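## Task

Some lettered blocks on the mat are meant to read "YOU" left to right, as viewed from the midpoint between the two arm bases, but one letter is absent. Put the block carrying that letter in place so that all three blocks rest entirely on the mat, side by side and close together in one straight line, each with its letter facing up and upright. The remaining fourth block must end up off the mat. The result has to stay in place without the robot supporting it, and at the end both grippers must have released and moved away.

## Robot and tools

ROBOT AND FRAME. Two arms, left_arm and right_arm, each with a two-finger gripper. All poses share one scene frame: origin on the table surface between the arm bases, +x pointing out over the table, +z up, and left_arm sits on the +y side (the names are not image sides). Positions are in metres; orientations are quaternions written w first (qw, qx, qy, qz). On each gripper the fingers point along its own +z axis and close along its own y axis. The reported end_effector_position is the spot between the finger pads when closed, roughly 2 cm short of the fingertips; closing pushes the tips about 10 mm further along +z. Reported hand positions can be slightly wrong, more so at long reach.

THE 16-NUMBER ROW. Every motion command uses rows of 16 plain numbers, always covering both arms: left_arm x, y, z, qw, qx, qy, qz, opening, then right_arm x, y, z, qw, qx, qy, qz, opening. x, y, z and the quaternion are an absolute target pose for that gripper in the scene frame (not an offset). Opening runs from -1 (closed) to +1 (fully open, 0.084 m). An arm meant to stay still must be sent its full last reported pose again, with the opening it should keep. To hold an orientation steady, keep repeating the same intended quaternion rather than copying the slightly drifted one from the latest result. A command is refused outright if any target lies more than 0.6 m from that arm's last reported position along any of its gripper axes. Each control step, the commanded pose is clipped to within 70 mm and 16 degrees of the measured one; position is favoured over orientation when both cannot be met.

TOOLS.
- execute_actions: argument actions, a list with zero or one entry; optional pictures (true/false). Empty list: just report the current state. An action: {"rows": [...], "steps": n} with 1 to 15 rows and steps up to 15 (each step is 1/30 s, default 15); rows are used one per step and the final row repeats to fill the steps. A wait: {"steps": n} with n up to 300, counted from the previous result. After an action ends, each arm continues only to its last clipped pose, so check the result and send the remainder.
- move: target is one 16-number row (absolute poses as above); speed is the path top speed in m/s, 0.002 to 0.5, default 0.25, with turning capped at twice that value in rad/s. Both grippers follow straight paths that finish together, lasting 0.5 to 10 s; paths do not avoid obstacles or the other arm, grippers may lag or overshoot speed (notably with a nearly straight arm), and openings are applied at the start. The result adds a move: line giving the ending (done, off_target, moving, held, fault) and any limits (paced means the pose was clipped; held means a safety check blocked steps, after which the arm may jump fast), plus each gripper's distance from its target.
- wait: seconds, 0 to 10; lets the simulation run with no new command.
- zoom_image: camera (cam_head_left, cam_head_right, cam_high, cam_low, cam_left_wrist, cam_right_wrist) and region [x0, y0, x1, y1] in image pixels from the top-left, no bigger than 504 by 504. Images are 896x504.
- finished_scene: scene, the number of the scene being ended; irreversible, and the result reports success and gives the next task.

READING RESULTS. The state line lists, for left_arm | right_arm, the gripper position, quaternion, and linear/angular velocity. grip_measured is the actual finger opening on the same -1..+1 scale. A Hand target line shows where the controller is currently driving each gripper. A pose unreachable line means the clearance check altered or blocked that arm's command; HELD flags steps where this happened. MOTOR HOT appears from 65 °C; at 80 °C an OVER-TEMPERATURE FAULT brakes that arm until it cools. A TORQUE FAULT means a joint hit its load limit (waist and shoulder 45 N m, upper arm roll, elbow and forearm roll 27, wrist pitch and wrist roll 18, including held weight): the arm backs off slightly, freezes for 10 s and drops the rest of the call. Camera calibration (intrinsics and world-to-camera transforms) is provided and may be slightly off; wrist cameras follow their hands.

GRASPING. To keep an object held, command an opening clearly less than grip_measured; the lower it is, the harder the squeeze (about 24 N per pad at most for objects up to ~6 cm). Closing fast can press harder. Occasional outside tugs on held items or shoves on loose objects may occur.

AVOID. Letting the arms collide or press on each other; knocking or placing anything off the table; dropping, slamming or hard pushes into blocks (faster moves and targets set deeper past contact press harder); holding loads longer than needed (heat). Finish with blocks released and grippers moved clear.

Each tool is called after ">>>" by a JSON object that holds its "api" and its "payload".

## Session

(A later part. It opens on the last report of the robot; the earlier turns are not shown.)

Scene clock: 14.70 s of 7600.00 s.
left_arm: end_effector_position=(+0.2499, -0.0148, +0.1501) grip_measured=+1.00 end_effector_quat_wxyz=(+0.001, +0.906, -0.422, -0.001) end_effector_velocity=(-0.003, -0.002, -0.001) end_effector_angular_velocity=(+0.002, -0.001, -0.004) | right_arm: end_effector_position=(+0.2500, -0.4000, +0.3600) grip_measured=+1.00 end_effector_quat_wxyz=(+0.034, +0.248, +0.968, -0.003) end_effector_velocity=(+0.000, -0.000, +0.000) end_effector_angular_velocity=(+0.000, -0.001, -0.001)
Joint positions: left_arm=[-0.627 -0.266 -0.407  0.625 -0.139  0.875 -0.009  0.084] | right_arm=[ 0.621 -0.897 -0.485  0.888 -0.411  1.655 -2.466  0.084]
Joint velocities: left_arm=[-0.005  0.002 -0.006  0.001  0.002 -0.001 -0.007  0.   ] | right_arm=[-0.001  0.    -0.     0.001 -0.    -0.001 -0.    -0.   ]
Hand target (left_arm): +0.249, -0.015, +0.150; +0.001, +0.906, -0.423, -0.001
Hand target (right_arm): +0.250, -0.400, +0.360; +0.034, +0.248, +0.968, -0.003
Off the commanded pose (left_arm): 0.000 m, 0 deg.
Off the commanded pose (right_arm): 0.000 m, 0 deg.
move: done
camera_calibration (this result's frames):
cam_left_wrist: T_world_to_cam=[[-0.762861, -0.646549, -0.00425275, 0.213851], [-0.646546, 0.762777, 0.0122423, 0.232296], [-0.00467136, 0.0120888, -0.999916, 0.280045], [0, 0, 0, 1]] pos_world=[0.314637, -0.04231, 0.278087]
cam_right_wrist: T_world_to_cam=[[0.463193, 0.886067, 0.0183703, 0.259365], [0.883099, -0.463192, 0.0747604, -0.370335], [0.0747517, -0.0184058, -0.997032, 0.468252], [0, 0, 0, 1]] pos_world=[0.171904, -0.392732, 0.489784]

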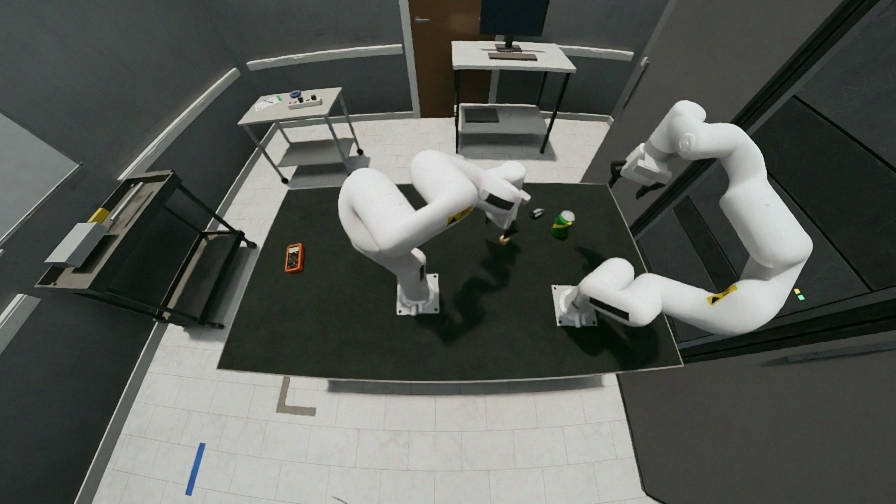

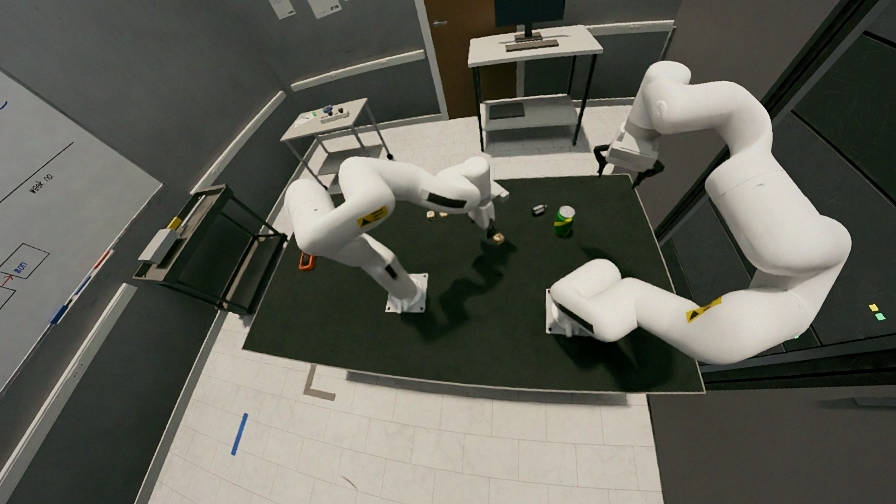

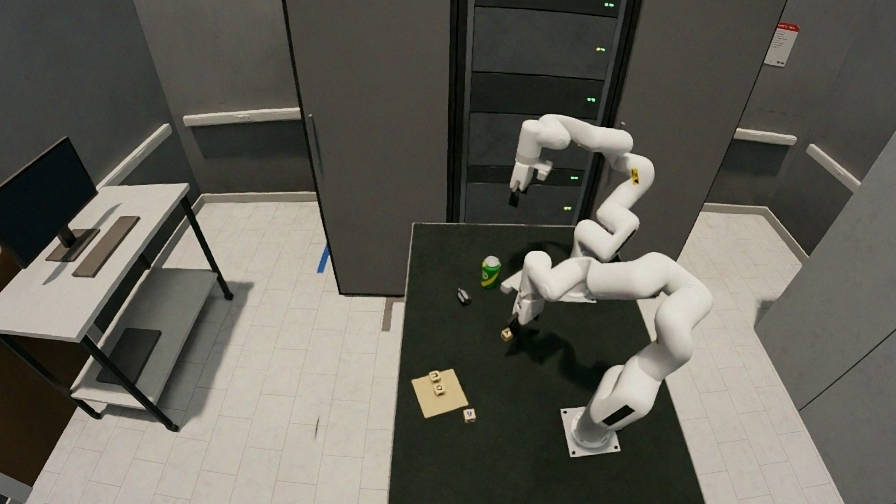

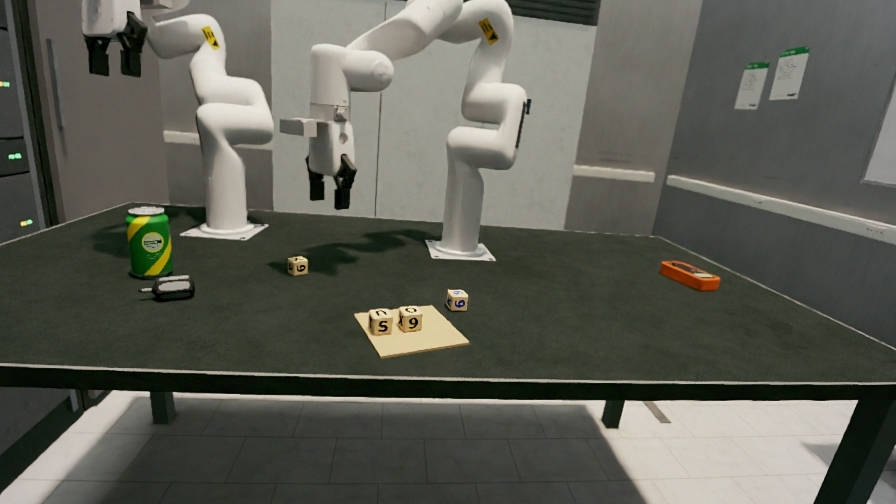

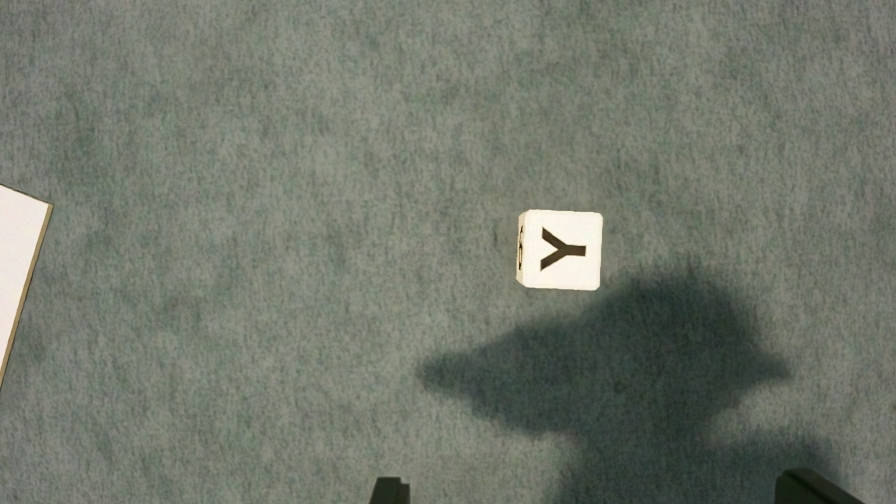

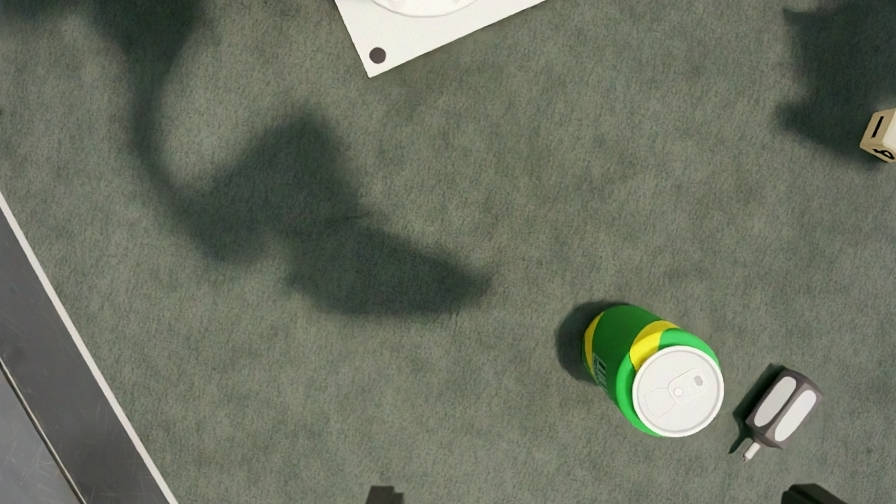

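>>> {"api": "move", "payload": {"target": [0.279,-0.069,0.07,0,0.899,-0.438,0,0.5,0.25,-0.4,0.36,0.034,0.248,0.968,-0.003,1]}}

>>> {"api": "move", "payload": {"target": [0.279,-0.069,0.026,0,0.899,-0.438,0,0.5,0.25,-0.4,0.36,0.034,0.248,0.968,-0.003,1], "speed": 0.08}}

>>> {"api": "move", "payload": {"target": [0.279,-0.069,0.026,0,0.899,-0.438,0,-0.7,0.25,-0.4,0.36,0.034,0.248,0.968,-0.003,1]}}

>>> {"api": "move", "payload": {"target": [0.3,-0.04,0.1,0,0.899,-0.438,0,-0.7,0.25,-0.4,0.36,0.034,0.248,0.968,-0.003,1], "speed": 0.15}}

>>> {"api": "move", "payload": {"target": [0.497,0.195,0.08,0,0.817,-0.577,0,-0.7,0.25,-0.4,0.36,0.034,0.248,0.968,-0.003,1]}}

>>> {"api": "move", "payload": {"target": [0.497,0.195,0.03,0,0.817,-0.577,0,-0.7,0.25,-0.4,0.36,0.034,0.248,0.968,-0.003,1], "speed": 0.05}}

>>> {"api": "move", "payload": {"target": [0.497,0.195,0.03,0,0.817,-0.577,0,0.4,0.25,-0.4,0.36,0.034,0.248,0.968,-0.003,1]}}

>>> {"api": "move", "payload": {"target": [0.497,0.2,0.25,0,0.817,-0.577,0,0.4,0.25,-0.4,0.36,0.034,0.248,0.968,-0.003,1]}}

Scene clock: 33.30 s of 7600.00 s.
left_arm: end_effector_position=(+0.2792, -0.0691, +0.0704) grip_measured=+0.49 end_effector_quat_wxyz=(-0.000, +0.899, -0.438, +0.000) end_effector_velocity=(-0.001, +0.002, -0.003) end_effector_angular_velocity=(+0.006, +0.005, +0.001) | right_arm: end_effector_position=(+0.2500, -0.4000, +0.3600) grip_measured=+1.00 end_effector_quat_wxyz=(+0.034, +0.248, +0.968, -0.003) end_effector_velocity=(+0.000, -0.000, -0.000) end_effector_angular_velocity=(+0.001, +0.000, -0.001)
Joint positions: left_arm=[-0.615  0.132 -0.437  0.755  0.095  0.637 -0.169  0.065] | right_arm=[ 0.621 -0.897 -0.485  0.888 -0.411  1.655 -2.466  0.084]
Joint velocities: left_arm=[-0.001  0.007  0.002 -0.001  0.003  0.    -0.003  0.   ] | right_arm=[-0.     0.    -0.002  0.    -0.    -0.    -0.     0.   ]
Hand target (left_arm): +0.279, -0.069, +0.070; -0.000, +0.899, -0.438, -0.000
Hand target (right_arm): +0.250, -0.400, +0.360; +0.034, +0.248, +0.968, -0.003
Off the commanded pose (left_arm): 0.000 m, 0 deg.
Off the commanded pose (right_arm): 0.000 m, 0 deg.
After step 90, 14.67 s passed at rest.
move: done
camera_calibration (this result's frames):
cam_left_wrist: T_world_to_cam=[[-0.784555, -0.620019, -0.00712884, 0.208831], [-0.620058, 0.784479, 0.010989, 0.287835], [-0.00122095, 0.0130417, -0.999914, 0.200293], [0, 0, 0, 1]] pos_world=[0.342558, -0.098933, 0.198601]
cam_right_wrist: T_world_to_cam=[[0.46319, 0.886068, 0.0183683, 0.259366], [0.883101, -0.463189, 0.0747624, -0.370337], [0.0747526, -0.0184082, -0.997032, 0.468252], [0, 0, 0, 1]] pos_world=[0.171906, -0.392732, 0.489785]

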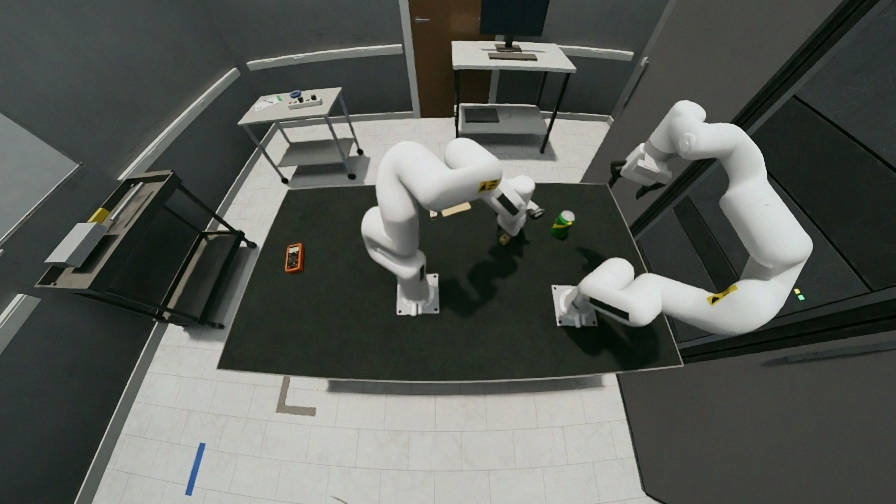

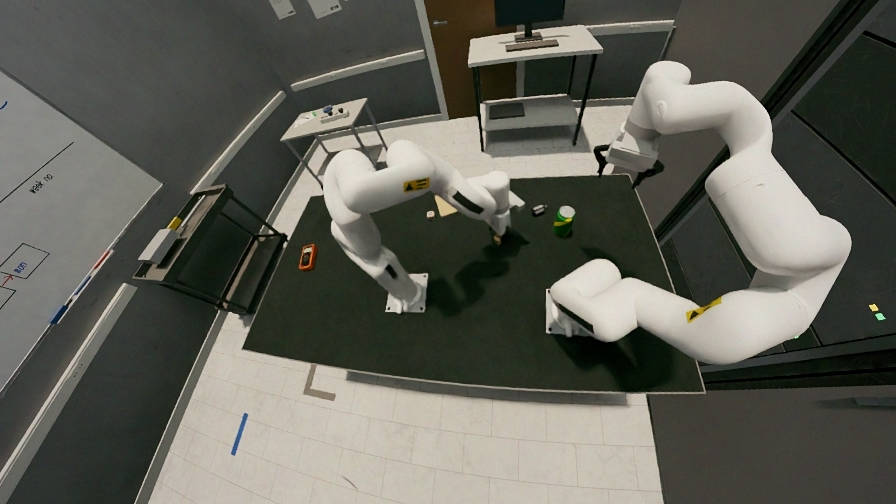

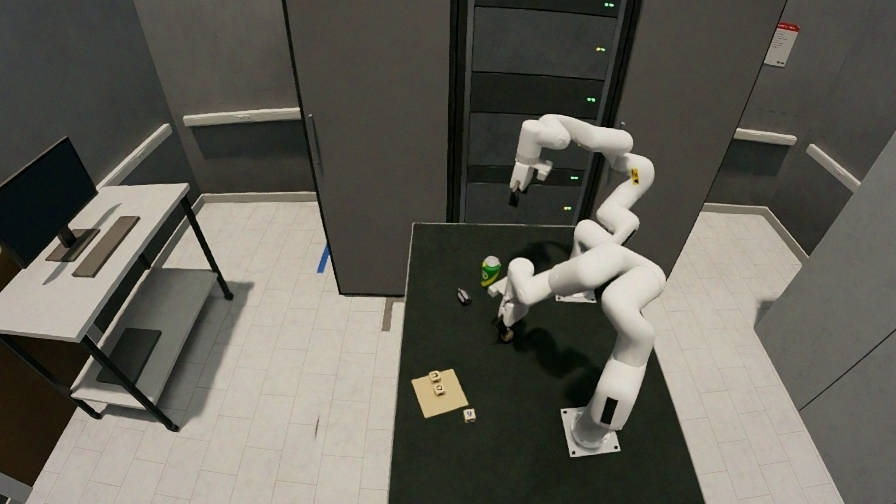

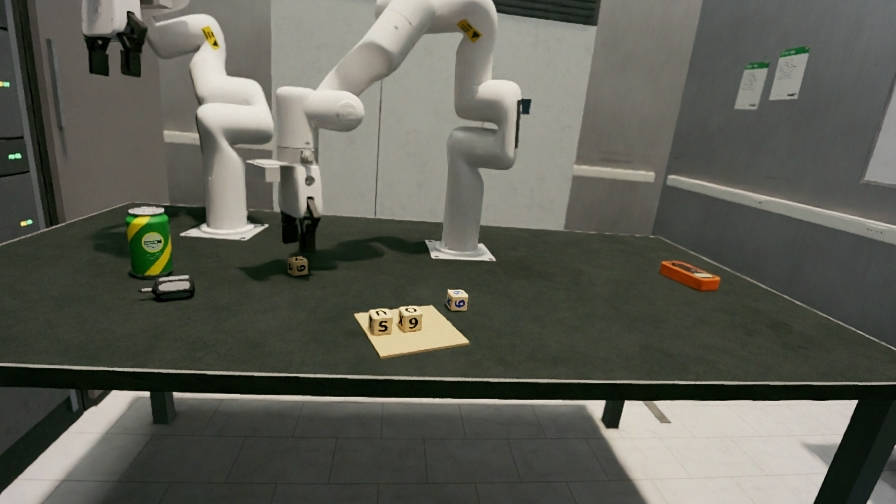

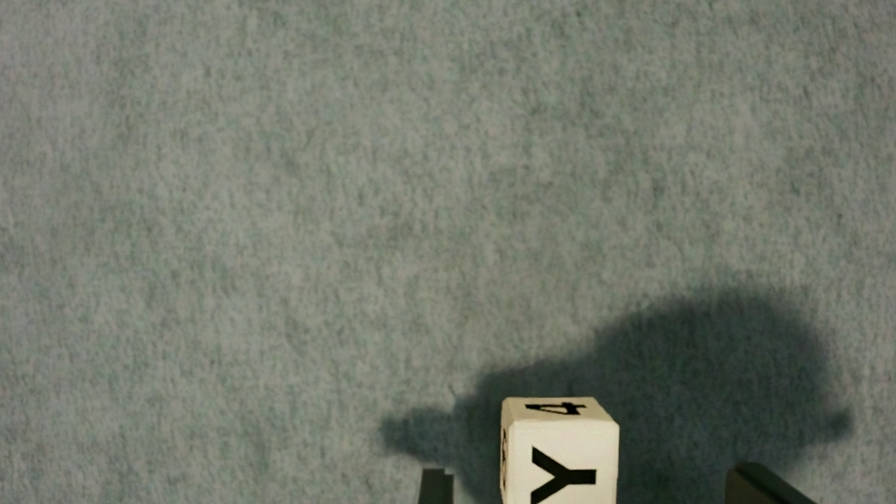

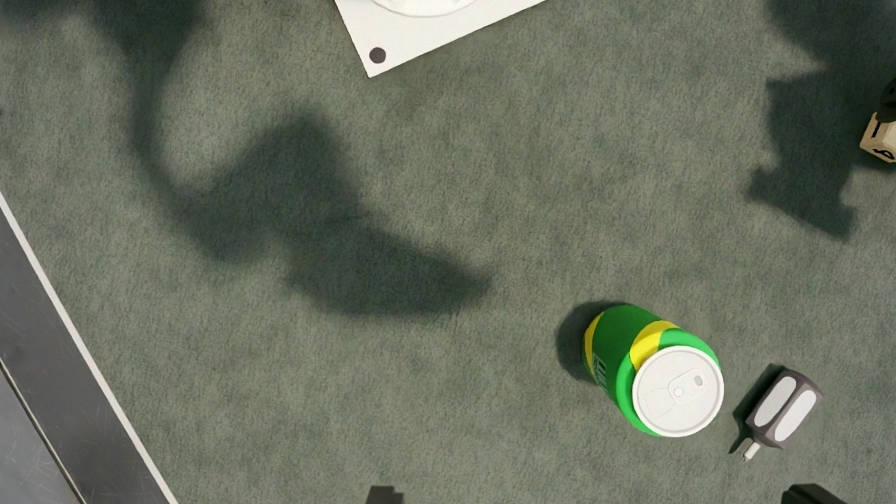

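Scene clock: 34.20 s of 7600.00 s.
left_arm: end_effector_position=(+0.2792, -0.0693, +0.0263) grip_measured=+0.49 end_effector_quat_wxyz=(+0.000, +0.899, -0.438, +0.000) end_effector_velocity=(+0.000, +0.001, -0.001) end_effector_angular_velocity=(+0.001, -0.000, +0.001) | right_arm: end_effector_position=(+0.2500, -0.4000, +0.3600) grip_measured=+1.00 end_effector_quat_wxyz=(+0.034, +0.248, +0.968, -0.003) end_effector_velocity=(+0.000, -0.001, -0.000) end_effector_angular_velocity=(-0.001, -0.000, -0.000)
Joint positions: left_arm=[-0.639  0.256 -0.4    0.744  0.202  0.515 -0.246  0.065] | right_arm=[ 0.621 -0.897 -0.485  0.888 -0.411  1.655 -2.466  0.084]
Joint velocities: left_arm=[-0.001  0.002  0.003 -0.     0.002 -0.001 -0.001 -0.   ] | right_arm=[-0.     0.    -0.001 -0.    -0.002 -0.001 -0.001 -0.   ]
Hand target (left_arm): +0.279, -0.069, +0.026; -0.000, +0.899, -0.438, +0.000
Hand target (right_arm): +0.250, -0.400, +0.360; +0.034, +0.248, +0.968, -0.003
Off the commanded pose (left_arm): 0.000 m, 0 deg.
Off the commanded pose (right_arm): 0.000 m, 0 deg.
move: done
camera_calibration (this result's frames):
cam_left_wrist: T_world_to_cam=[[-0.784773, -0.619747, -0.00677456, 0.208535], [-0.619782, 0.784698, 0.010934, 0.288385], [-0.00146032, 0.0127794, -0.999917, 0.156249], [0, 0, 0, 1]] pos_world=[0.342617, -0.0990527, 0.154495]
cam_right_wrist: T_world_to_cam=[[0.463191, 0.886068, 0.0183681, 0.259366], [0.883101, -0.463189, 0.0747622, -0.370337], [0.0747523, -0.0184083, -0.997032, 0.468252], [0, 0, 0, 1]] pos_world=[0.171906, -0.392732, 0.489785]

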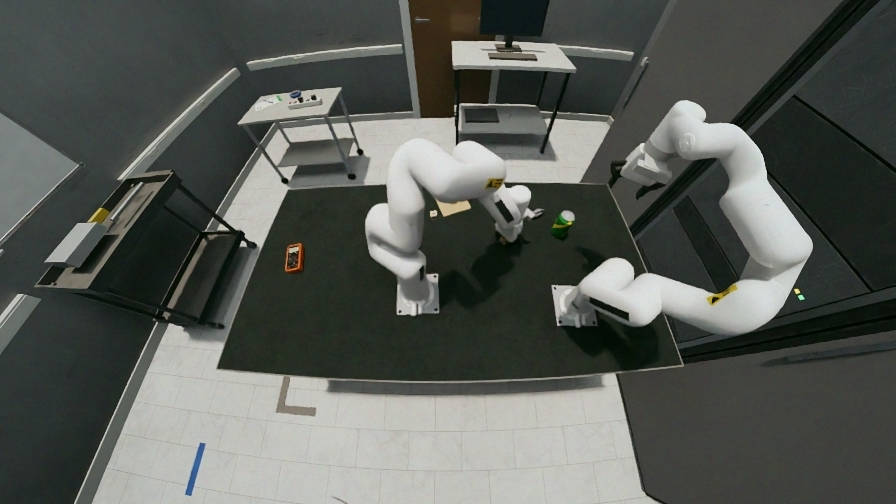

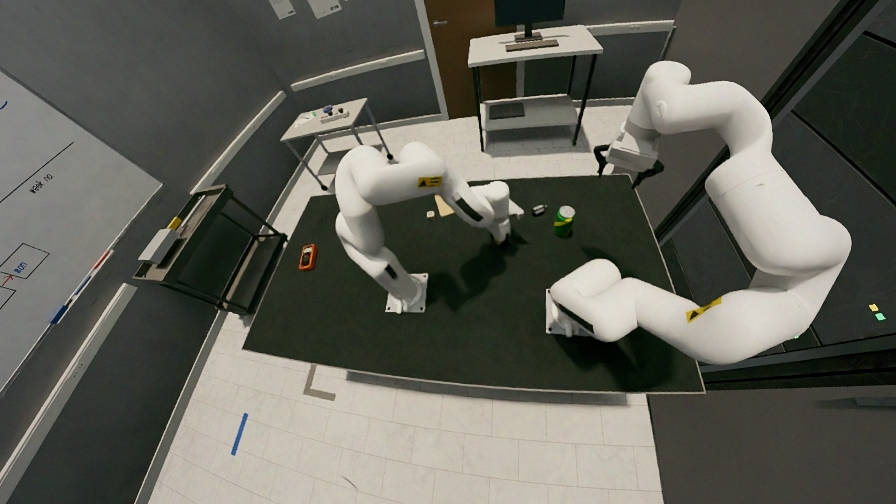

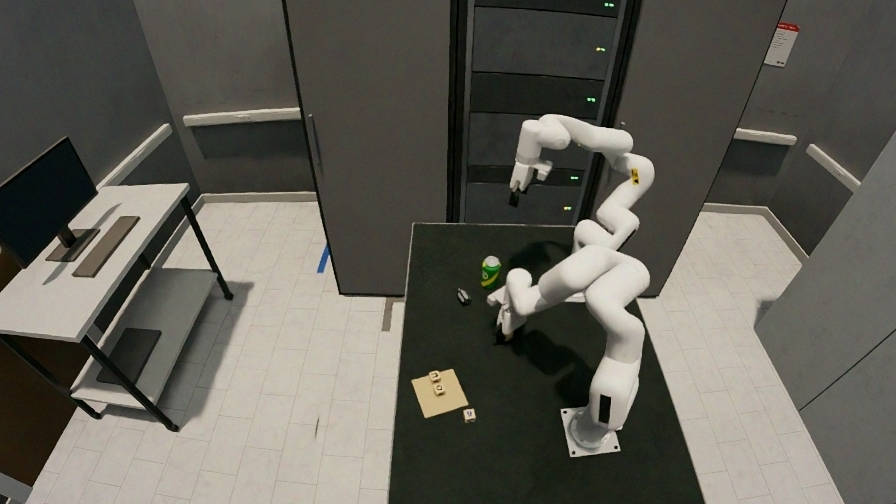

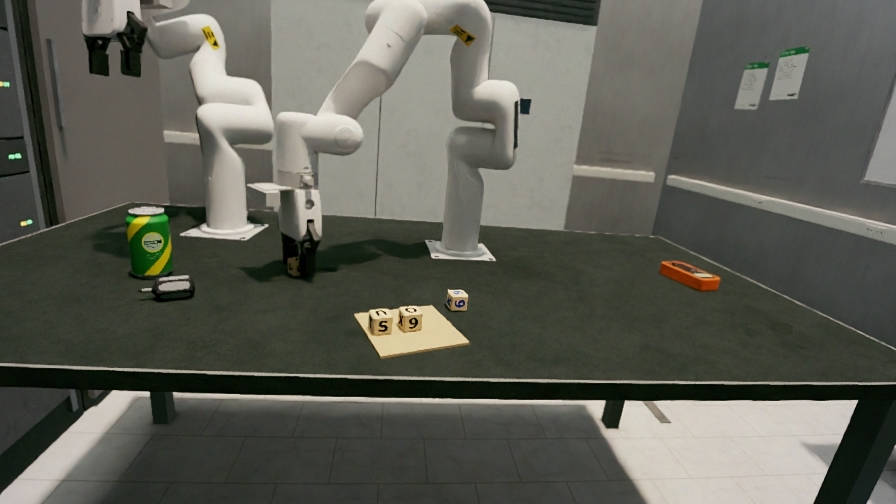

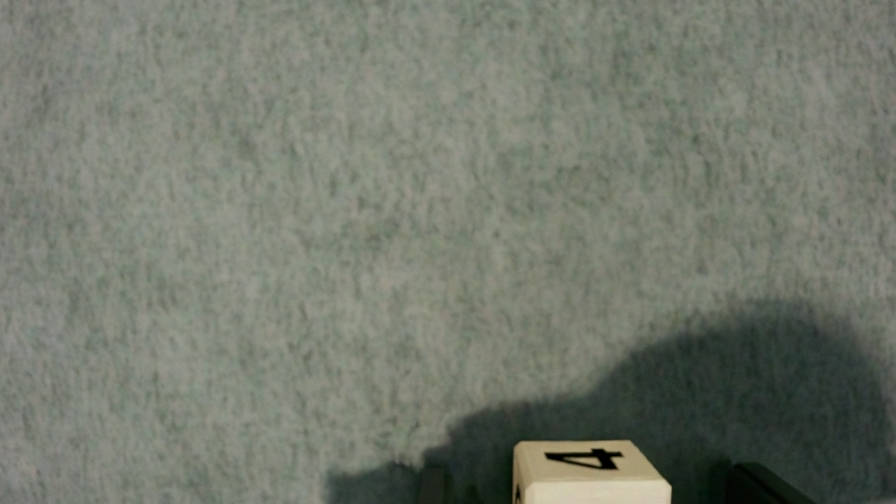

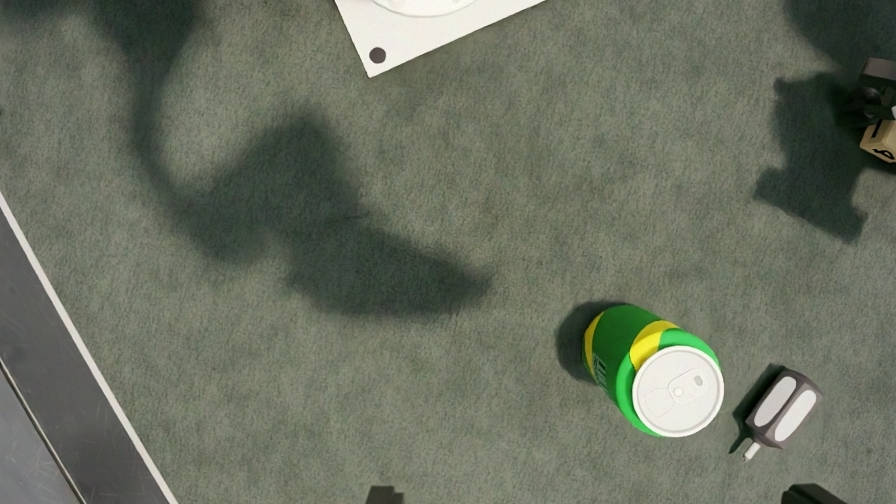

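Scene clock: 34.90 s of 7600.00 s.
left_arm: end_effector_position=(+0.2792, -0.0693, +0.0263) grip_measured=-0.33 end_effector_quat_wxyz=(+0.000, +0.899, -0.438, +0.000) end_effector_velocity=(-0.001, +0.000, -0.001) end_effector_angular_velocity=(+0.001, +0.001, -0.000) | right_arm: end_effector_position=(+0.2500, -0.4000, +0.3600) grip_measured=+1.00 end_effector_quat_wxyz=(+0.034, +0.248, +0.968, -0.003) end_effector_velocity=(+0.000, +0.000, +0.000) end_effector_angular_velocity=(-0.001, -0.000, +0.001)
Joint positions: left_arm=[-0.638  0.256 -0.4    0.743  0.202  0.515 -0.246  0.03 ] | right_arm=[ 0.621 -0.897 -0.485  0.888 -0.411  1.655 -2.466  0.084]
Joint velocities: left_arm=[ 0.     0.001 -0.001 -0.001  0.     0.    -0.001  0.   ] | right_arm=[ 0.001  0.     0.001  0.001 -0.     0.    -0.    -0.   ]
Hand target (left_arm): +0.279, -0.069, +0.026; -0.000, +0.899, -0.438, +0.000
Hand target (right_arm): +0.250, -0.400, +0.360; +0.034, +0.248, +0.968, -0.003
Off the commanded pose (left_arm): 0.000 m, 0 deg.
Off the commanded pose (right_arm): 0.000 m, 0 deg.
move: done
camera_calibration (this result's frames):
cam_left_wrist: T_world_to_cam=[[-0.784806, -0.619707, -0.0065513, 0.208517], [-0.61974, 0.784732, 0.0108402, 0.288356], [-0.00157675, 0.0125676, -0.99992, 0.156256], [0, 0, 0, 1]] pos_world=[0.342597, -0.0990264, 0.154484]
cam_right_wrist: T_world_to_cam=[[0.463191, 0.886068, 0.0183683, 0.259365], [0.883101, -0.463189, 0.0747625, -0.370337], [0.0747527, -0.0184082, -0.997032, 0.468252], [0, 0, 0, 1]] pos_world=[0.171906, -0.392732, 0.489785]

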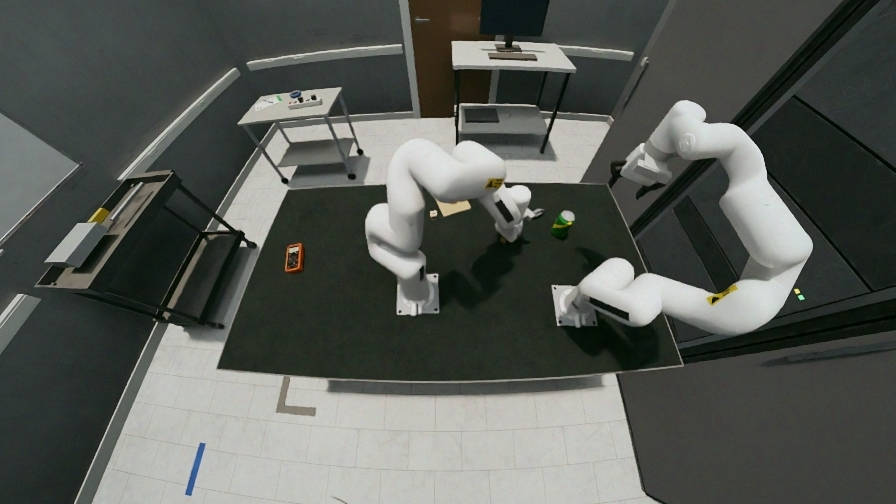

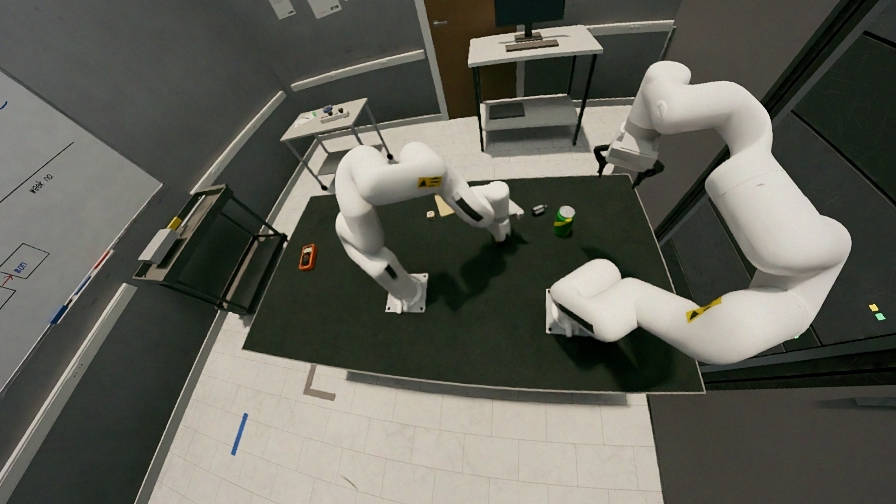

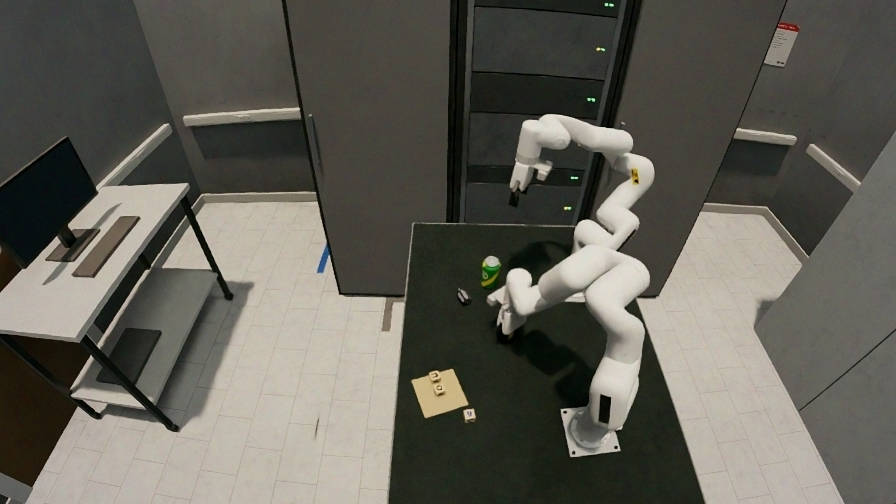

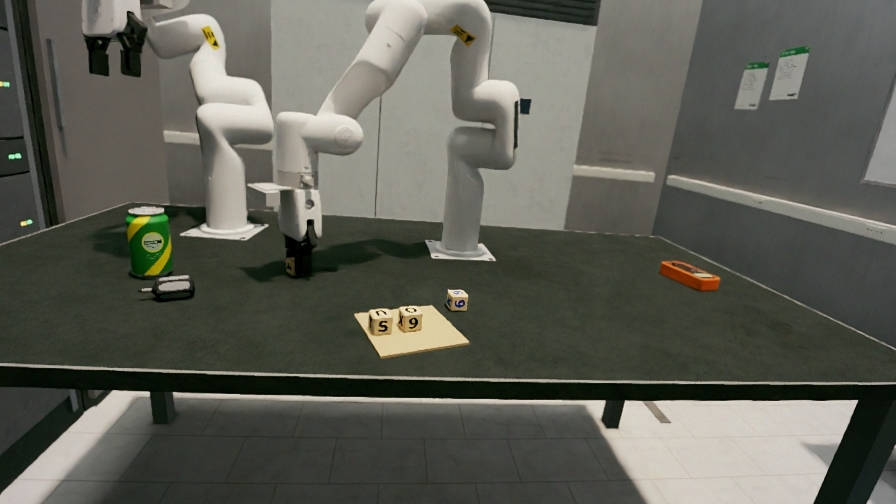

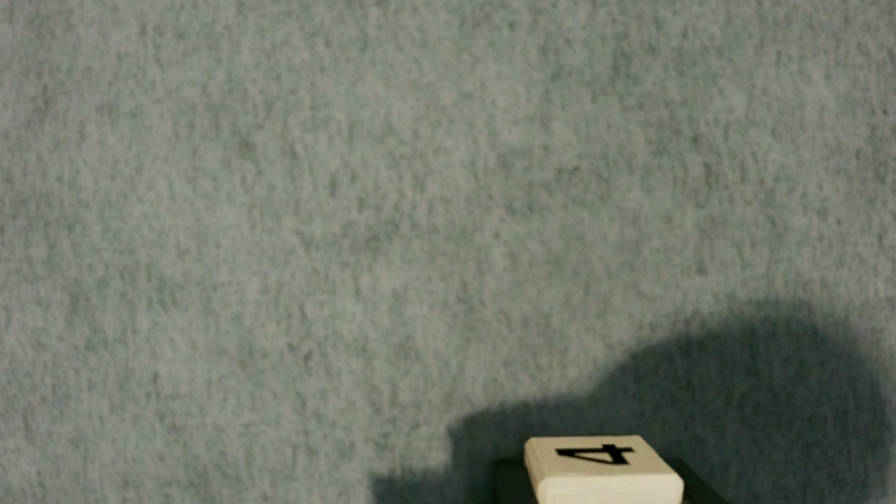

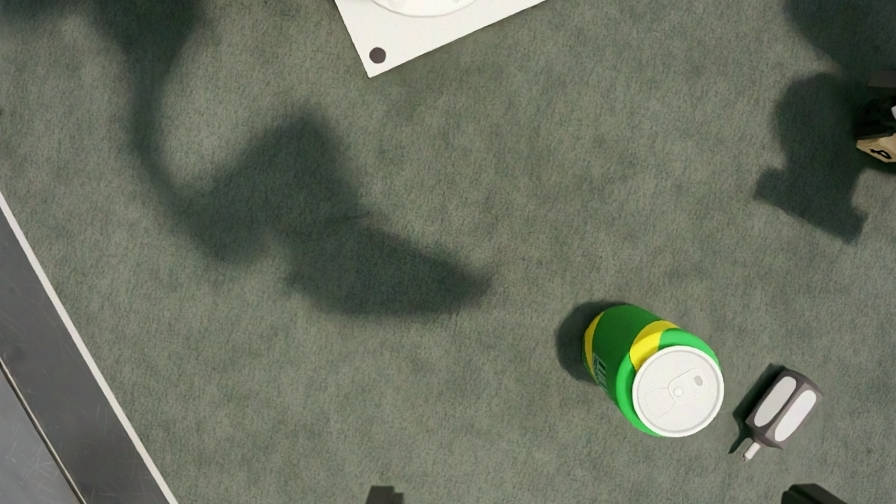

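Scene clock: 35.87 s of 7600.00 s.
left_arm: end_effector_position=(+0.2995, -0.0399, +0.0996) grip_measured=-0.33 end_effector_quat_wxyz=(+0.000, +0.899, -0.438, -0.001) end_effector_velocity=(+0.002, -0.001, +0.002) end_effector_angular_velocity=(-0.004, -0.003, +0.003) | right_arm: end_effector_position=(+0.2500, -0.4000, +0.3600) grip_measured=+1.00 end_effector_quat_wxyz=(+0.034, +0.248, +0.968, -0.003) end_effector_velocity=(-0.000, +0.000, +0.000) end_effector_angular_velocity=(+0.002, +0.001, -0.001)
Joint positions: left_arm=[-0.559  0.019 -0.417  0.732  0.011  0.716 -0.026  0.03 ] | right_arm=[ 0.621 -0.897 -0.485  0.888 -0.411  1.655 -2.466  0.084]
Joint velocities: left_arm=[ 0.002 -0.003  0.001  0.003 -0.002  0.001  0.002  0.   ] | right_arm=[-0.    -0.    -0.001  0.001  0.001  0.001  0.001  0.   ]
Hand target (left_arm): +0.300, -0.040, +0.100; +0.000, +0.899, -0.438, +0.000
Hand target (right_arm): +0.250, -0.400, +0.360; +0.034, +0.248, +0.968, -0.003
Off the commanded pose (left_arm): 0.001 m, 0 deg.
Off the commanded pose (right_arm): 0.000 m, 0 deg.
move: done
camera_calibration (this result's frames):
cam_left_wrist: T_world_to_cam=[[-0.785276, -0.619116, -0.00600994, 0.243261], [-0.619138, 0.78518, 0.012671, 0.276791], [-0.00312593, 0.0136712, -0.999902, 0.229711], [0, 0, 0, 1]] pos_world=[0.363117, -0.0698648, 0.227643]
cam_right_wrist: T_world_to_cam=[[0.463191, 0.886068, 0.0183684, 0.259365], [0.883101, -0.463189, 0.0747625, -0.370337], [0.0747527, -0.0184081, -0.997032, 0.468252], [0, 0, 0, 1]] pos_world=[0.171906, -0.392732, 0.489785]

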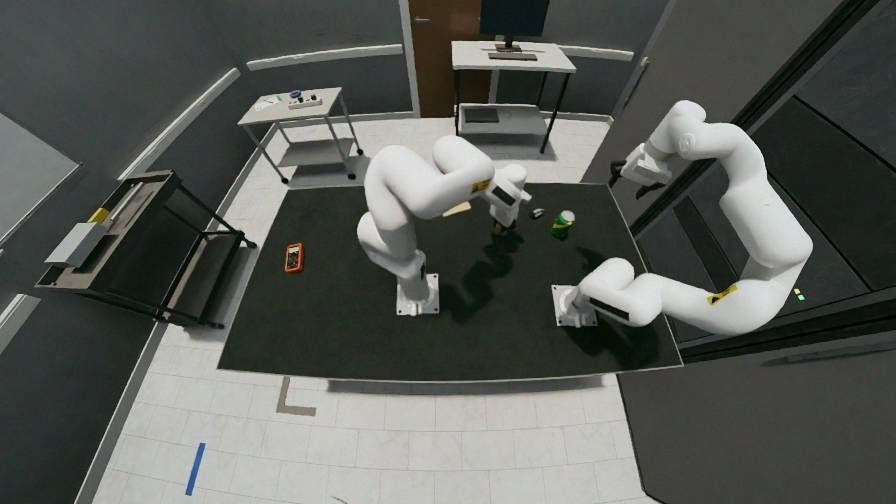

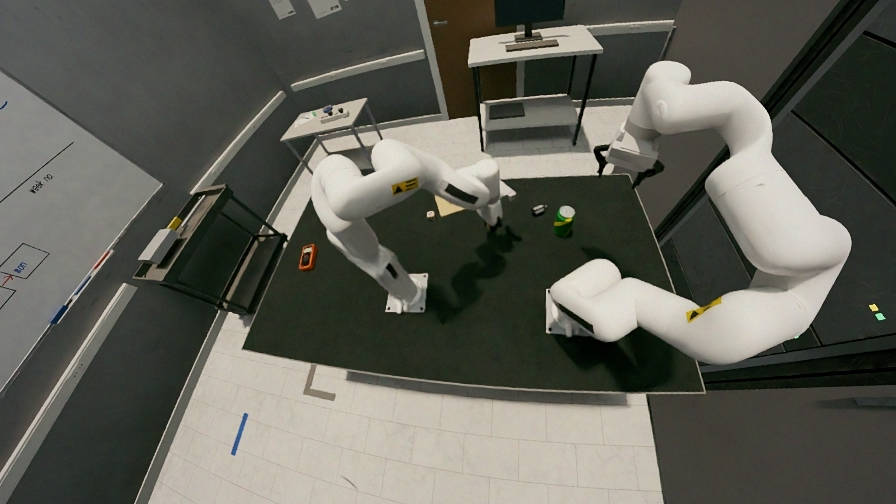

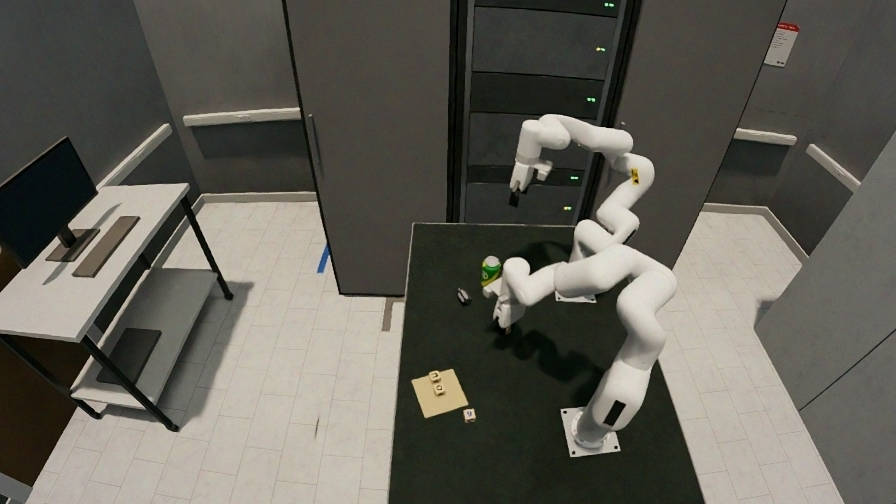

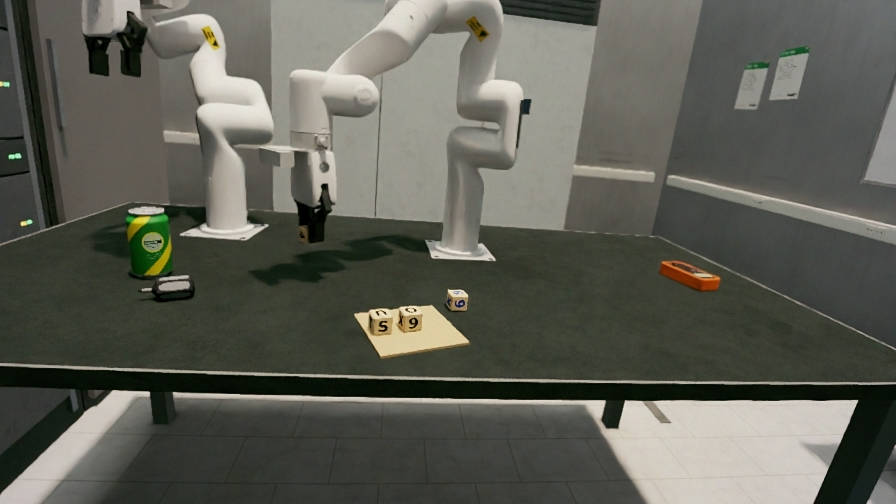

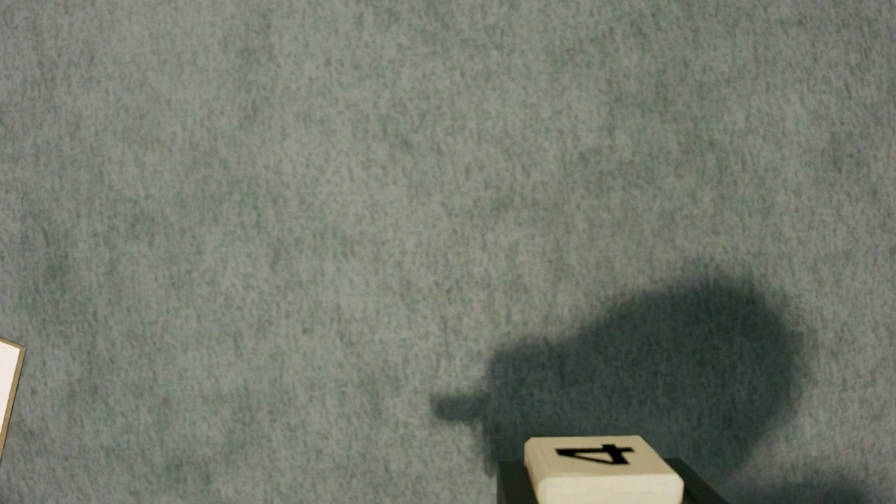

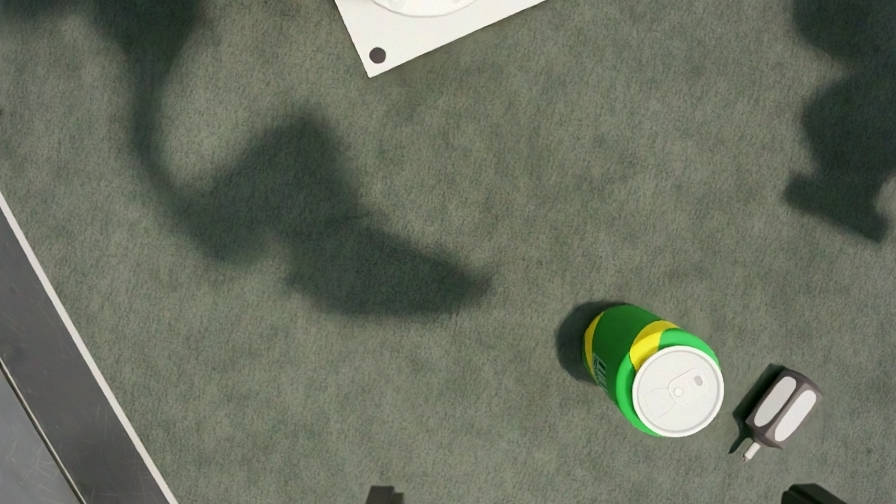

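Scene clock: 37.57 s of 7600.00 s.
left_arm: end_effector_position=(+0.4974, +0.1944, +0.0801) grip_measured=-0.33 end_effector_quat_wxyz=(-0.001, +0.816, -0.578, +0.000) end_effector_velocity=(+0.002, +0.007, -0.000) end_effector_angular_velocity=(+0.001, +0.001, +0.012) | right_arm: end_effector_position=(+0.2500, -0.4000, +0.3600) grip_measured=+1.00 end_effector_quat_wxyz=(+0.034, +0.248, +0.968, -0.003) end_effector_velocity=(+0.001, -0.000, +0.001) end_effector_angular_velocity=(-0.001, -0.003, -0.001)
Joint positions: left_arm=[-0.186  0.181 -0.081  0.873  0.025  0.691  0.997  0.03 ] | right_arm=[ 0.621 -0.897 -0.485  0.888 -0.411  1.655 -2.466  0.084]
Joint velocities: left_arm=[ 0.007  0.002  0.007  0.002 -0.     0.001  0.003 -0.   ] | right_arm=[-0.     0.001  0.001  0.002 -0.    -0.002  0.     0.   ]
Hand target (left_arm): +0.498, +0.195, +0.080; -0.001, +0.817, -0.577, +0.000
Hand target (right_arm): +0.250, -0.400, +0.360; +0.034, +0.248, +0.968, -0.003
Off the commanded pose (left_arm): 0.001 m, 0 deg.
Off the commanded pose (right_arm): 0.000 m, 0 deg.
move: done
camera_calibration (this result's frames):
cam_left_wrist: T_world_to_cam=[[-0.941462, -0.337015, -0.00839798, 0.566615], [-0.337096, 0.941395, 0.011857, 0.044926], [0.00390985, 0.0139938, -0.999894, 0.204098], [0, 0, 0, 1]] pos_world=[0.547793, 0.145808, 0.208302]
cam_right_wrist: T_world_to_cam=[[0.463191, 0.886068, 0.0183683, 0.259365], [0.8831, -0.463189, 0.0747623, -0.370337], [0.0747525, -0.0184081, -0.997032, 0.468252], [0, 0, 0, 1]] pos_world=[0.171906, -0.392732, 0.489785]

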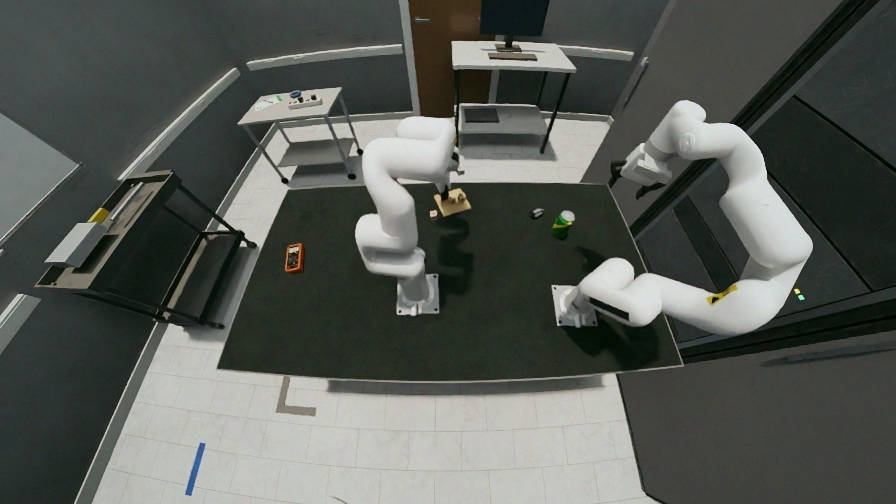

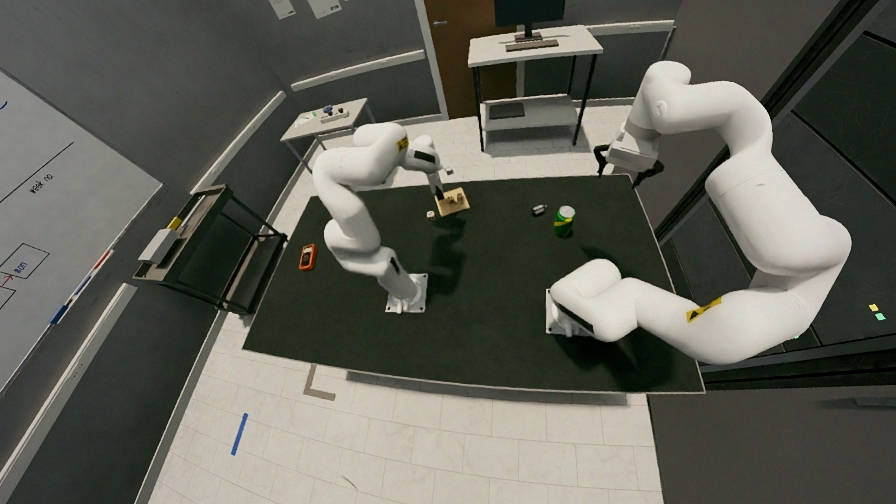

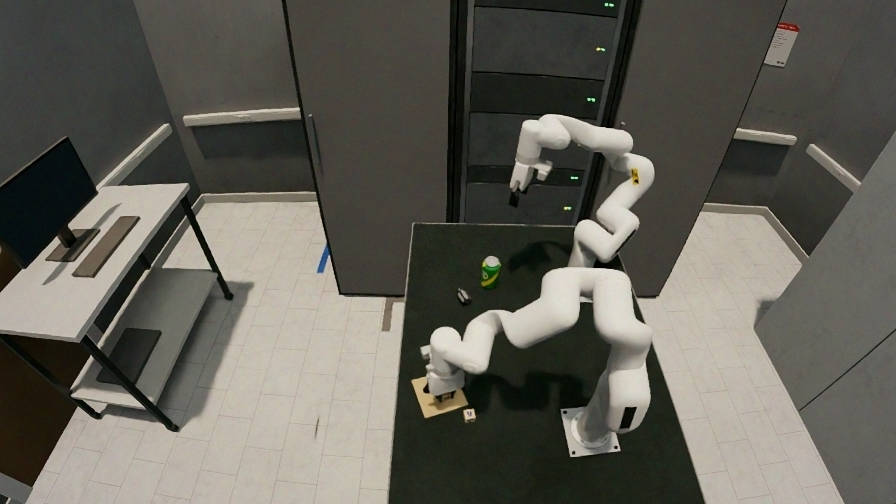

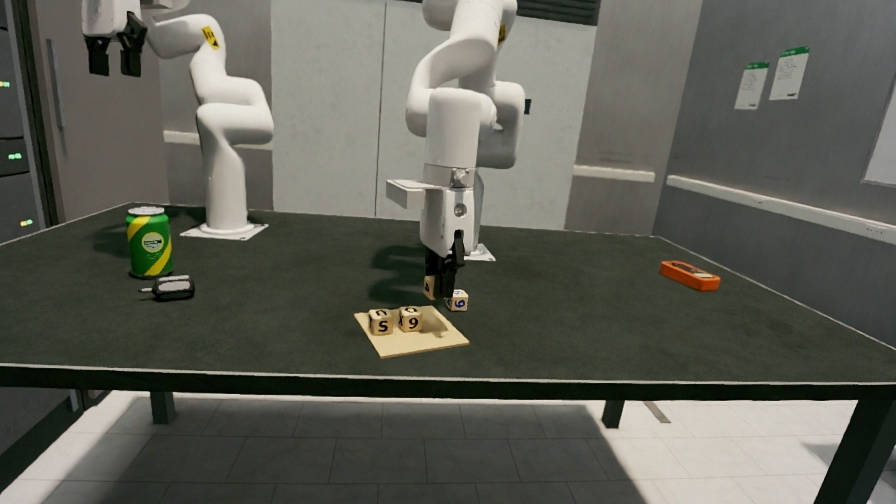

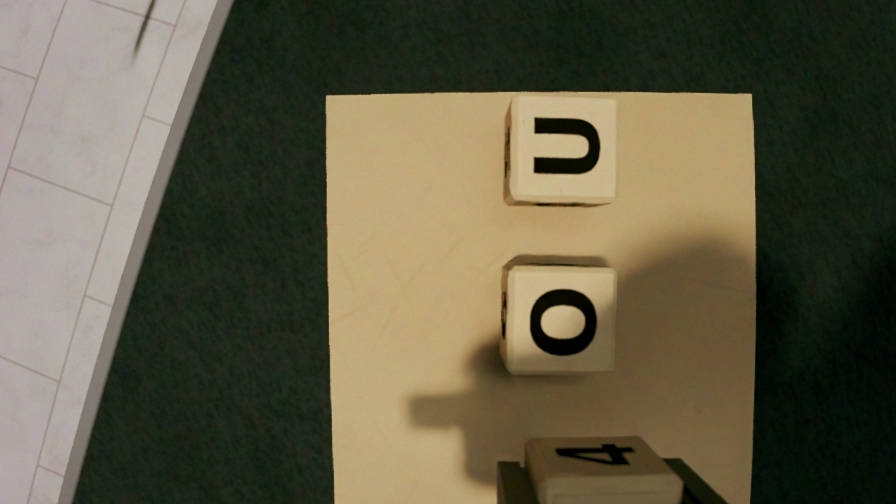

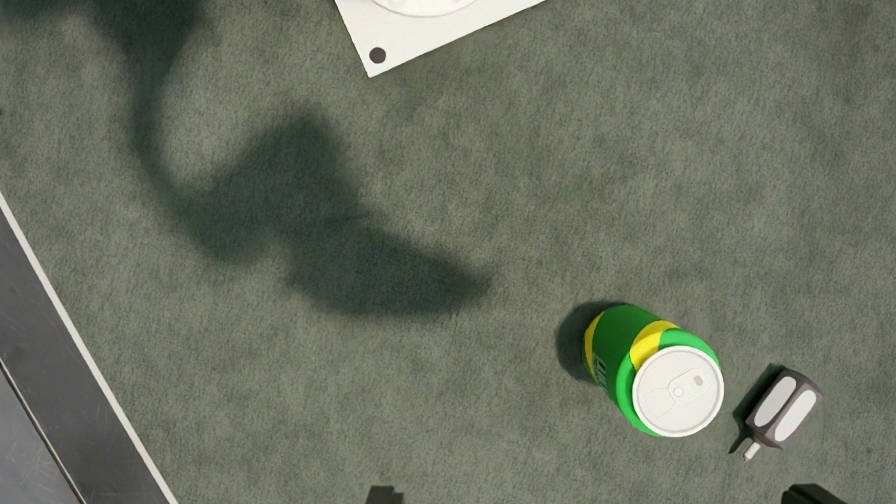

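Scene clock: 38.87 s of 7600.00 s.
left_arm: end_effector_position=(+0.4975, +0.1950, +0.0306) grip_measured=-0.33 end_effector_quat_wxyz=(-0.000, +0.817, -0.577, +0.001) end_effector_velocity=(+0.000, +0.000, -0.000) end_effector_angular_velocity=(-0.000, -0.000, +0.001) | right_arm: end_effector_position=(+0.2500, -0.4000, +0.3600) grip_measured=+1.00 end_effector_quat_wxyz=(+0.034, +0.248, +0.968, -0.003) end_effector_velocity=(+0.000, +0.000, +0.000) end_effector_angular_velocity=(+0.001, -0.002, -0.000)
Joint positions: left_arm=[-0.19   0.298 -0.074  0.853  0.042  0.556  0.985  0.03 ] | right_arm=[ 0.621 -0.897 -0.485  0.888 -0.411  1.655 -2.466  0.084]
Joint velocities: left_arm=[ 0.001  0.001 -0.    -0.     0.    -0.001  0.     0.   ] | right_arm=[-0.     0.     0.     0.001  0.    -0.002 -0.    -0.   ]
Hand target (left_arm): +0.497, +0.195, +0.030; -0.000, +0.817, -0.577, -0.000
Hand target (right_arm): +0.250, -0.400, +0.360; +0.034, +0.248, +0.968, -0.003
Off the commanded pose (left_arm): 0.001 m, 0 deg.
Off the commanded pose (right_arm): 0.000 m, 0 deg.
move: done
camera_calibration (this result's frames):
cam_left_wrist: T_world_to_cam=[[-0.940912, -0.338561, -0.00783057, 0.56651], [-0.338633, 0.94085, 0.0113318, 0.0459469], [0.00353087, 0.013314, -0.999905, 0.154903], [0, 0, 0, 1]] pos_world=[0.548048, 0.146506, 0.158804]
cam_right_wrist: T_world_to_cam=[[0.46319, 0.886068, 0.0183683, 0.259365], [0.883101, -0.463189, 0.0747624, -0.370337], [0.0747526, -0.0184082, -0.997032, 0.468252], [0, 0, 0, 1]] pos_world=[0.171906, -0.392732, 0.489785]

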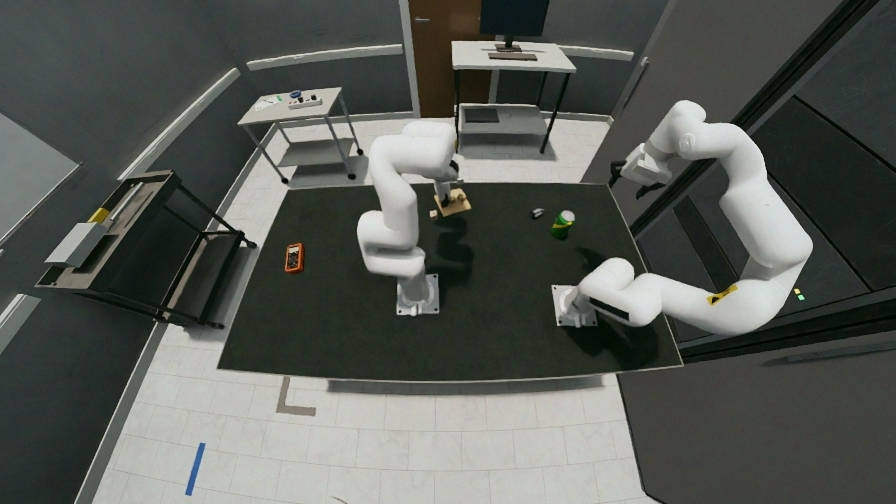

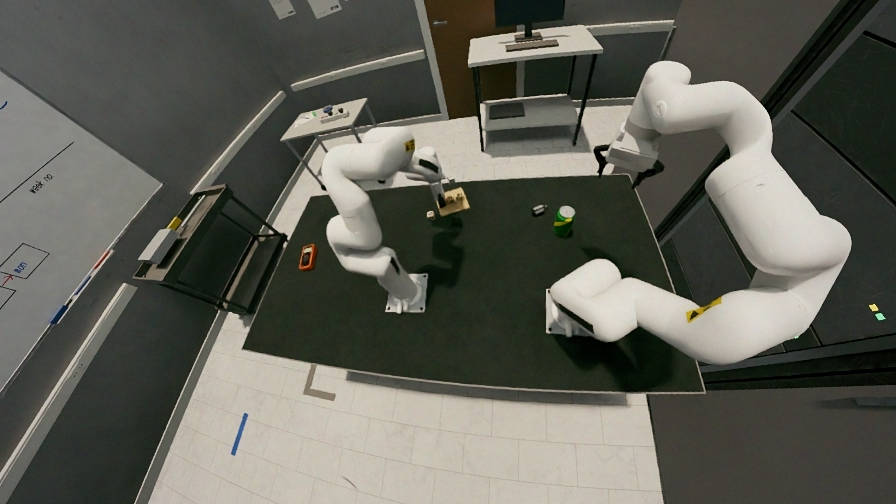

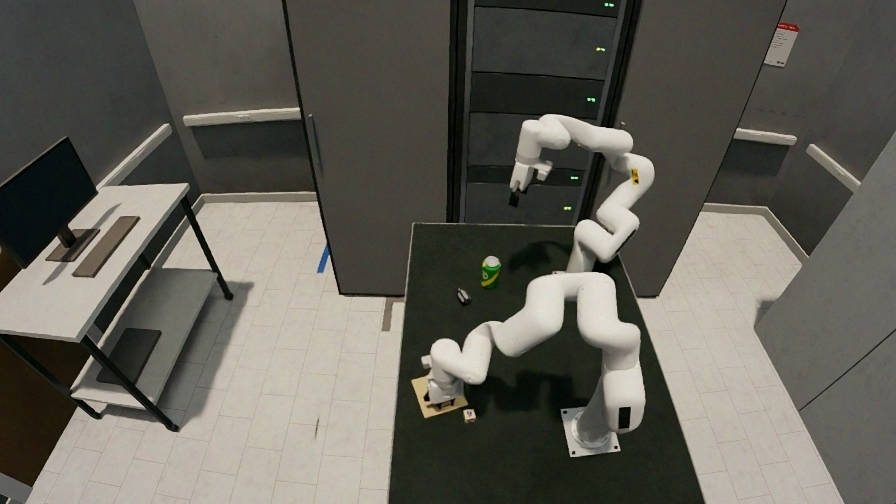

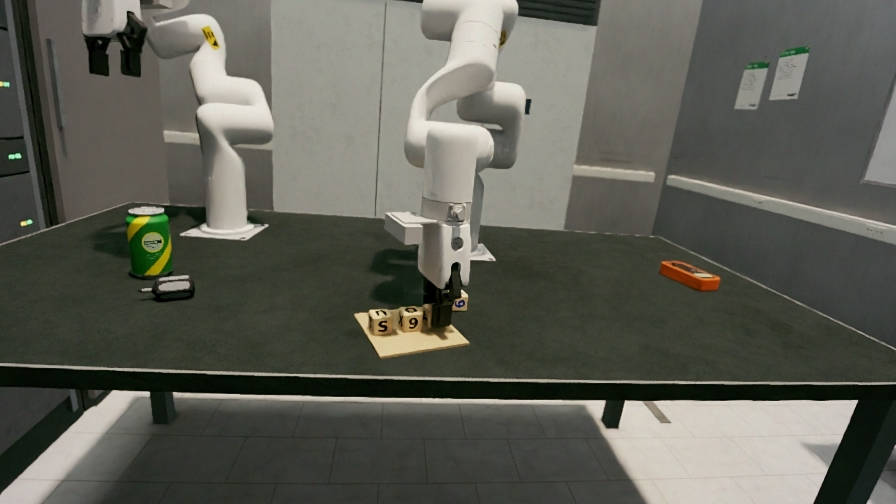

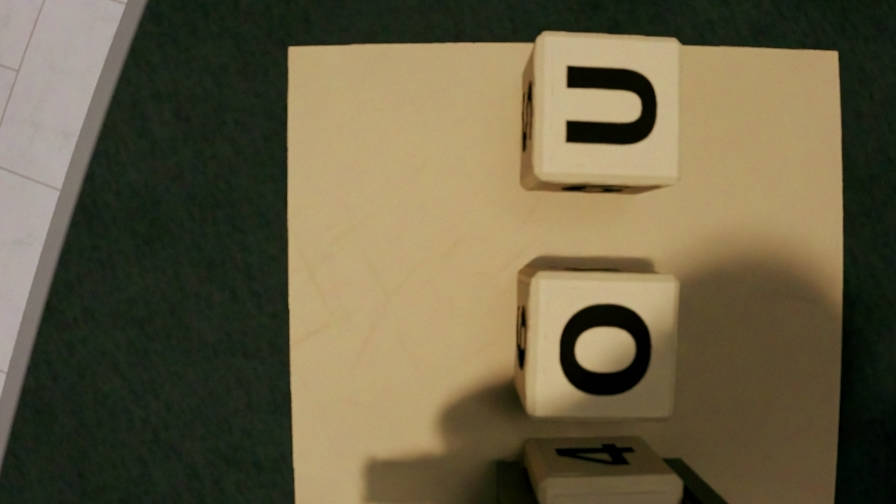

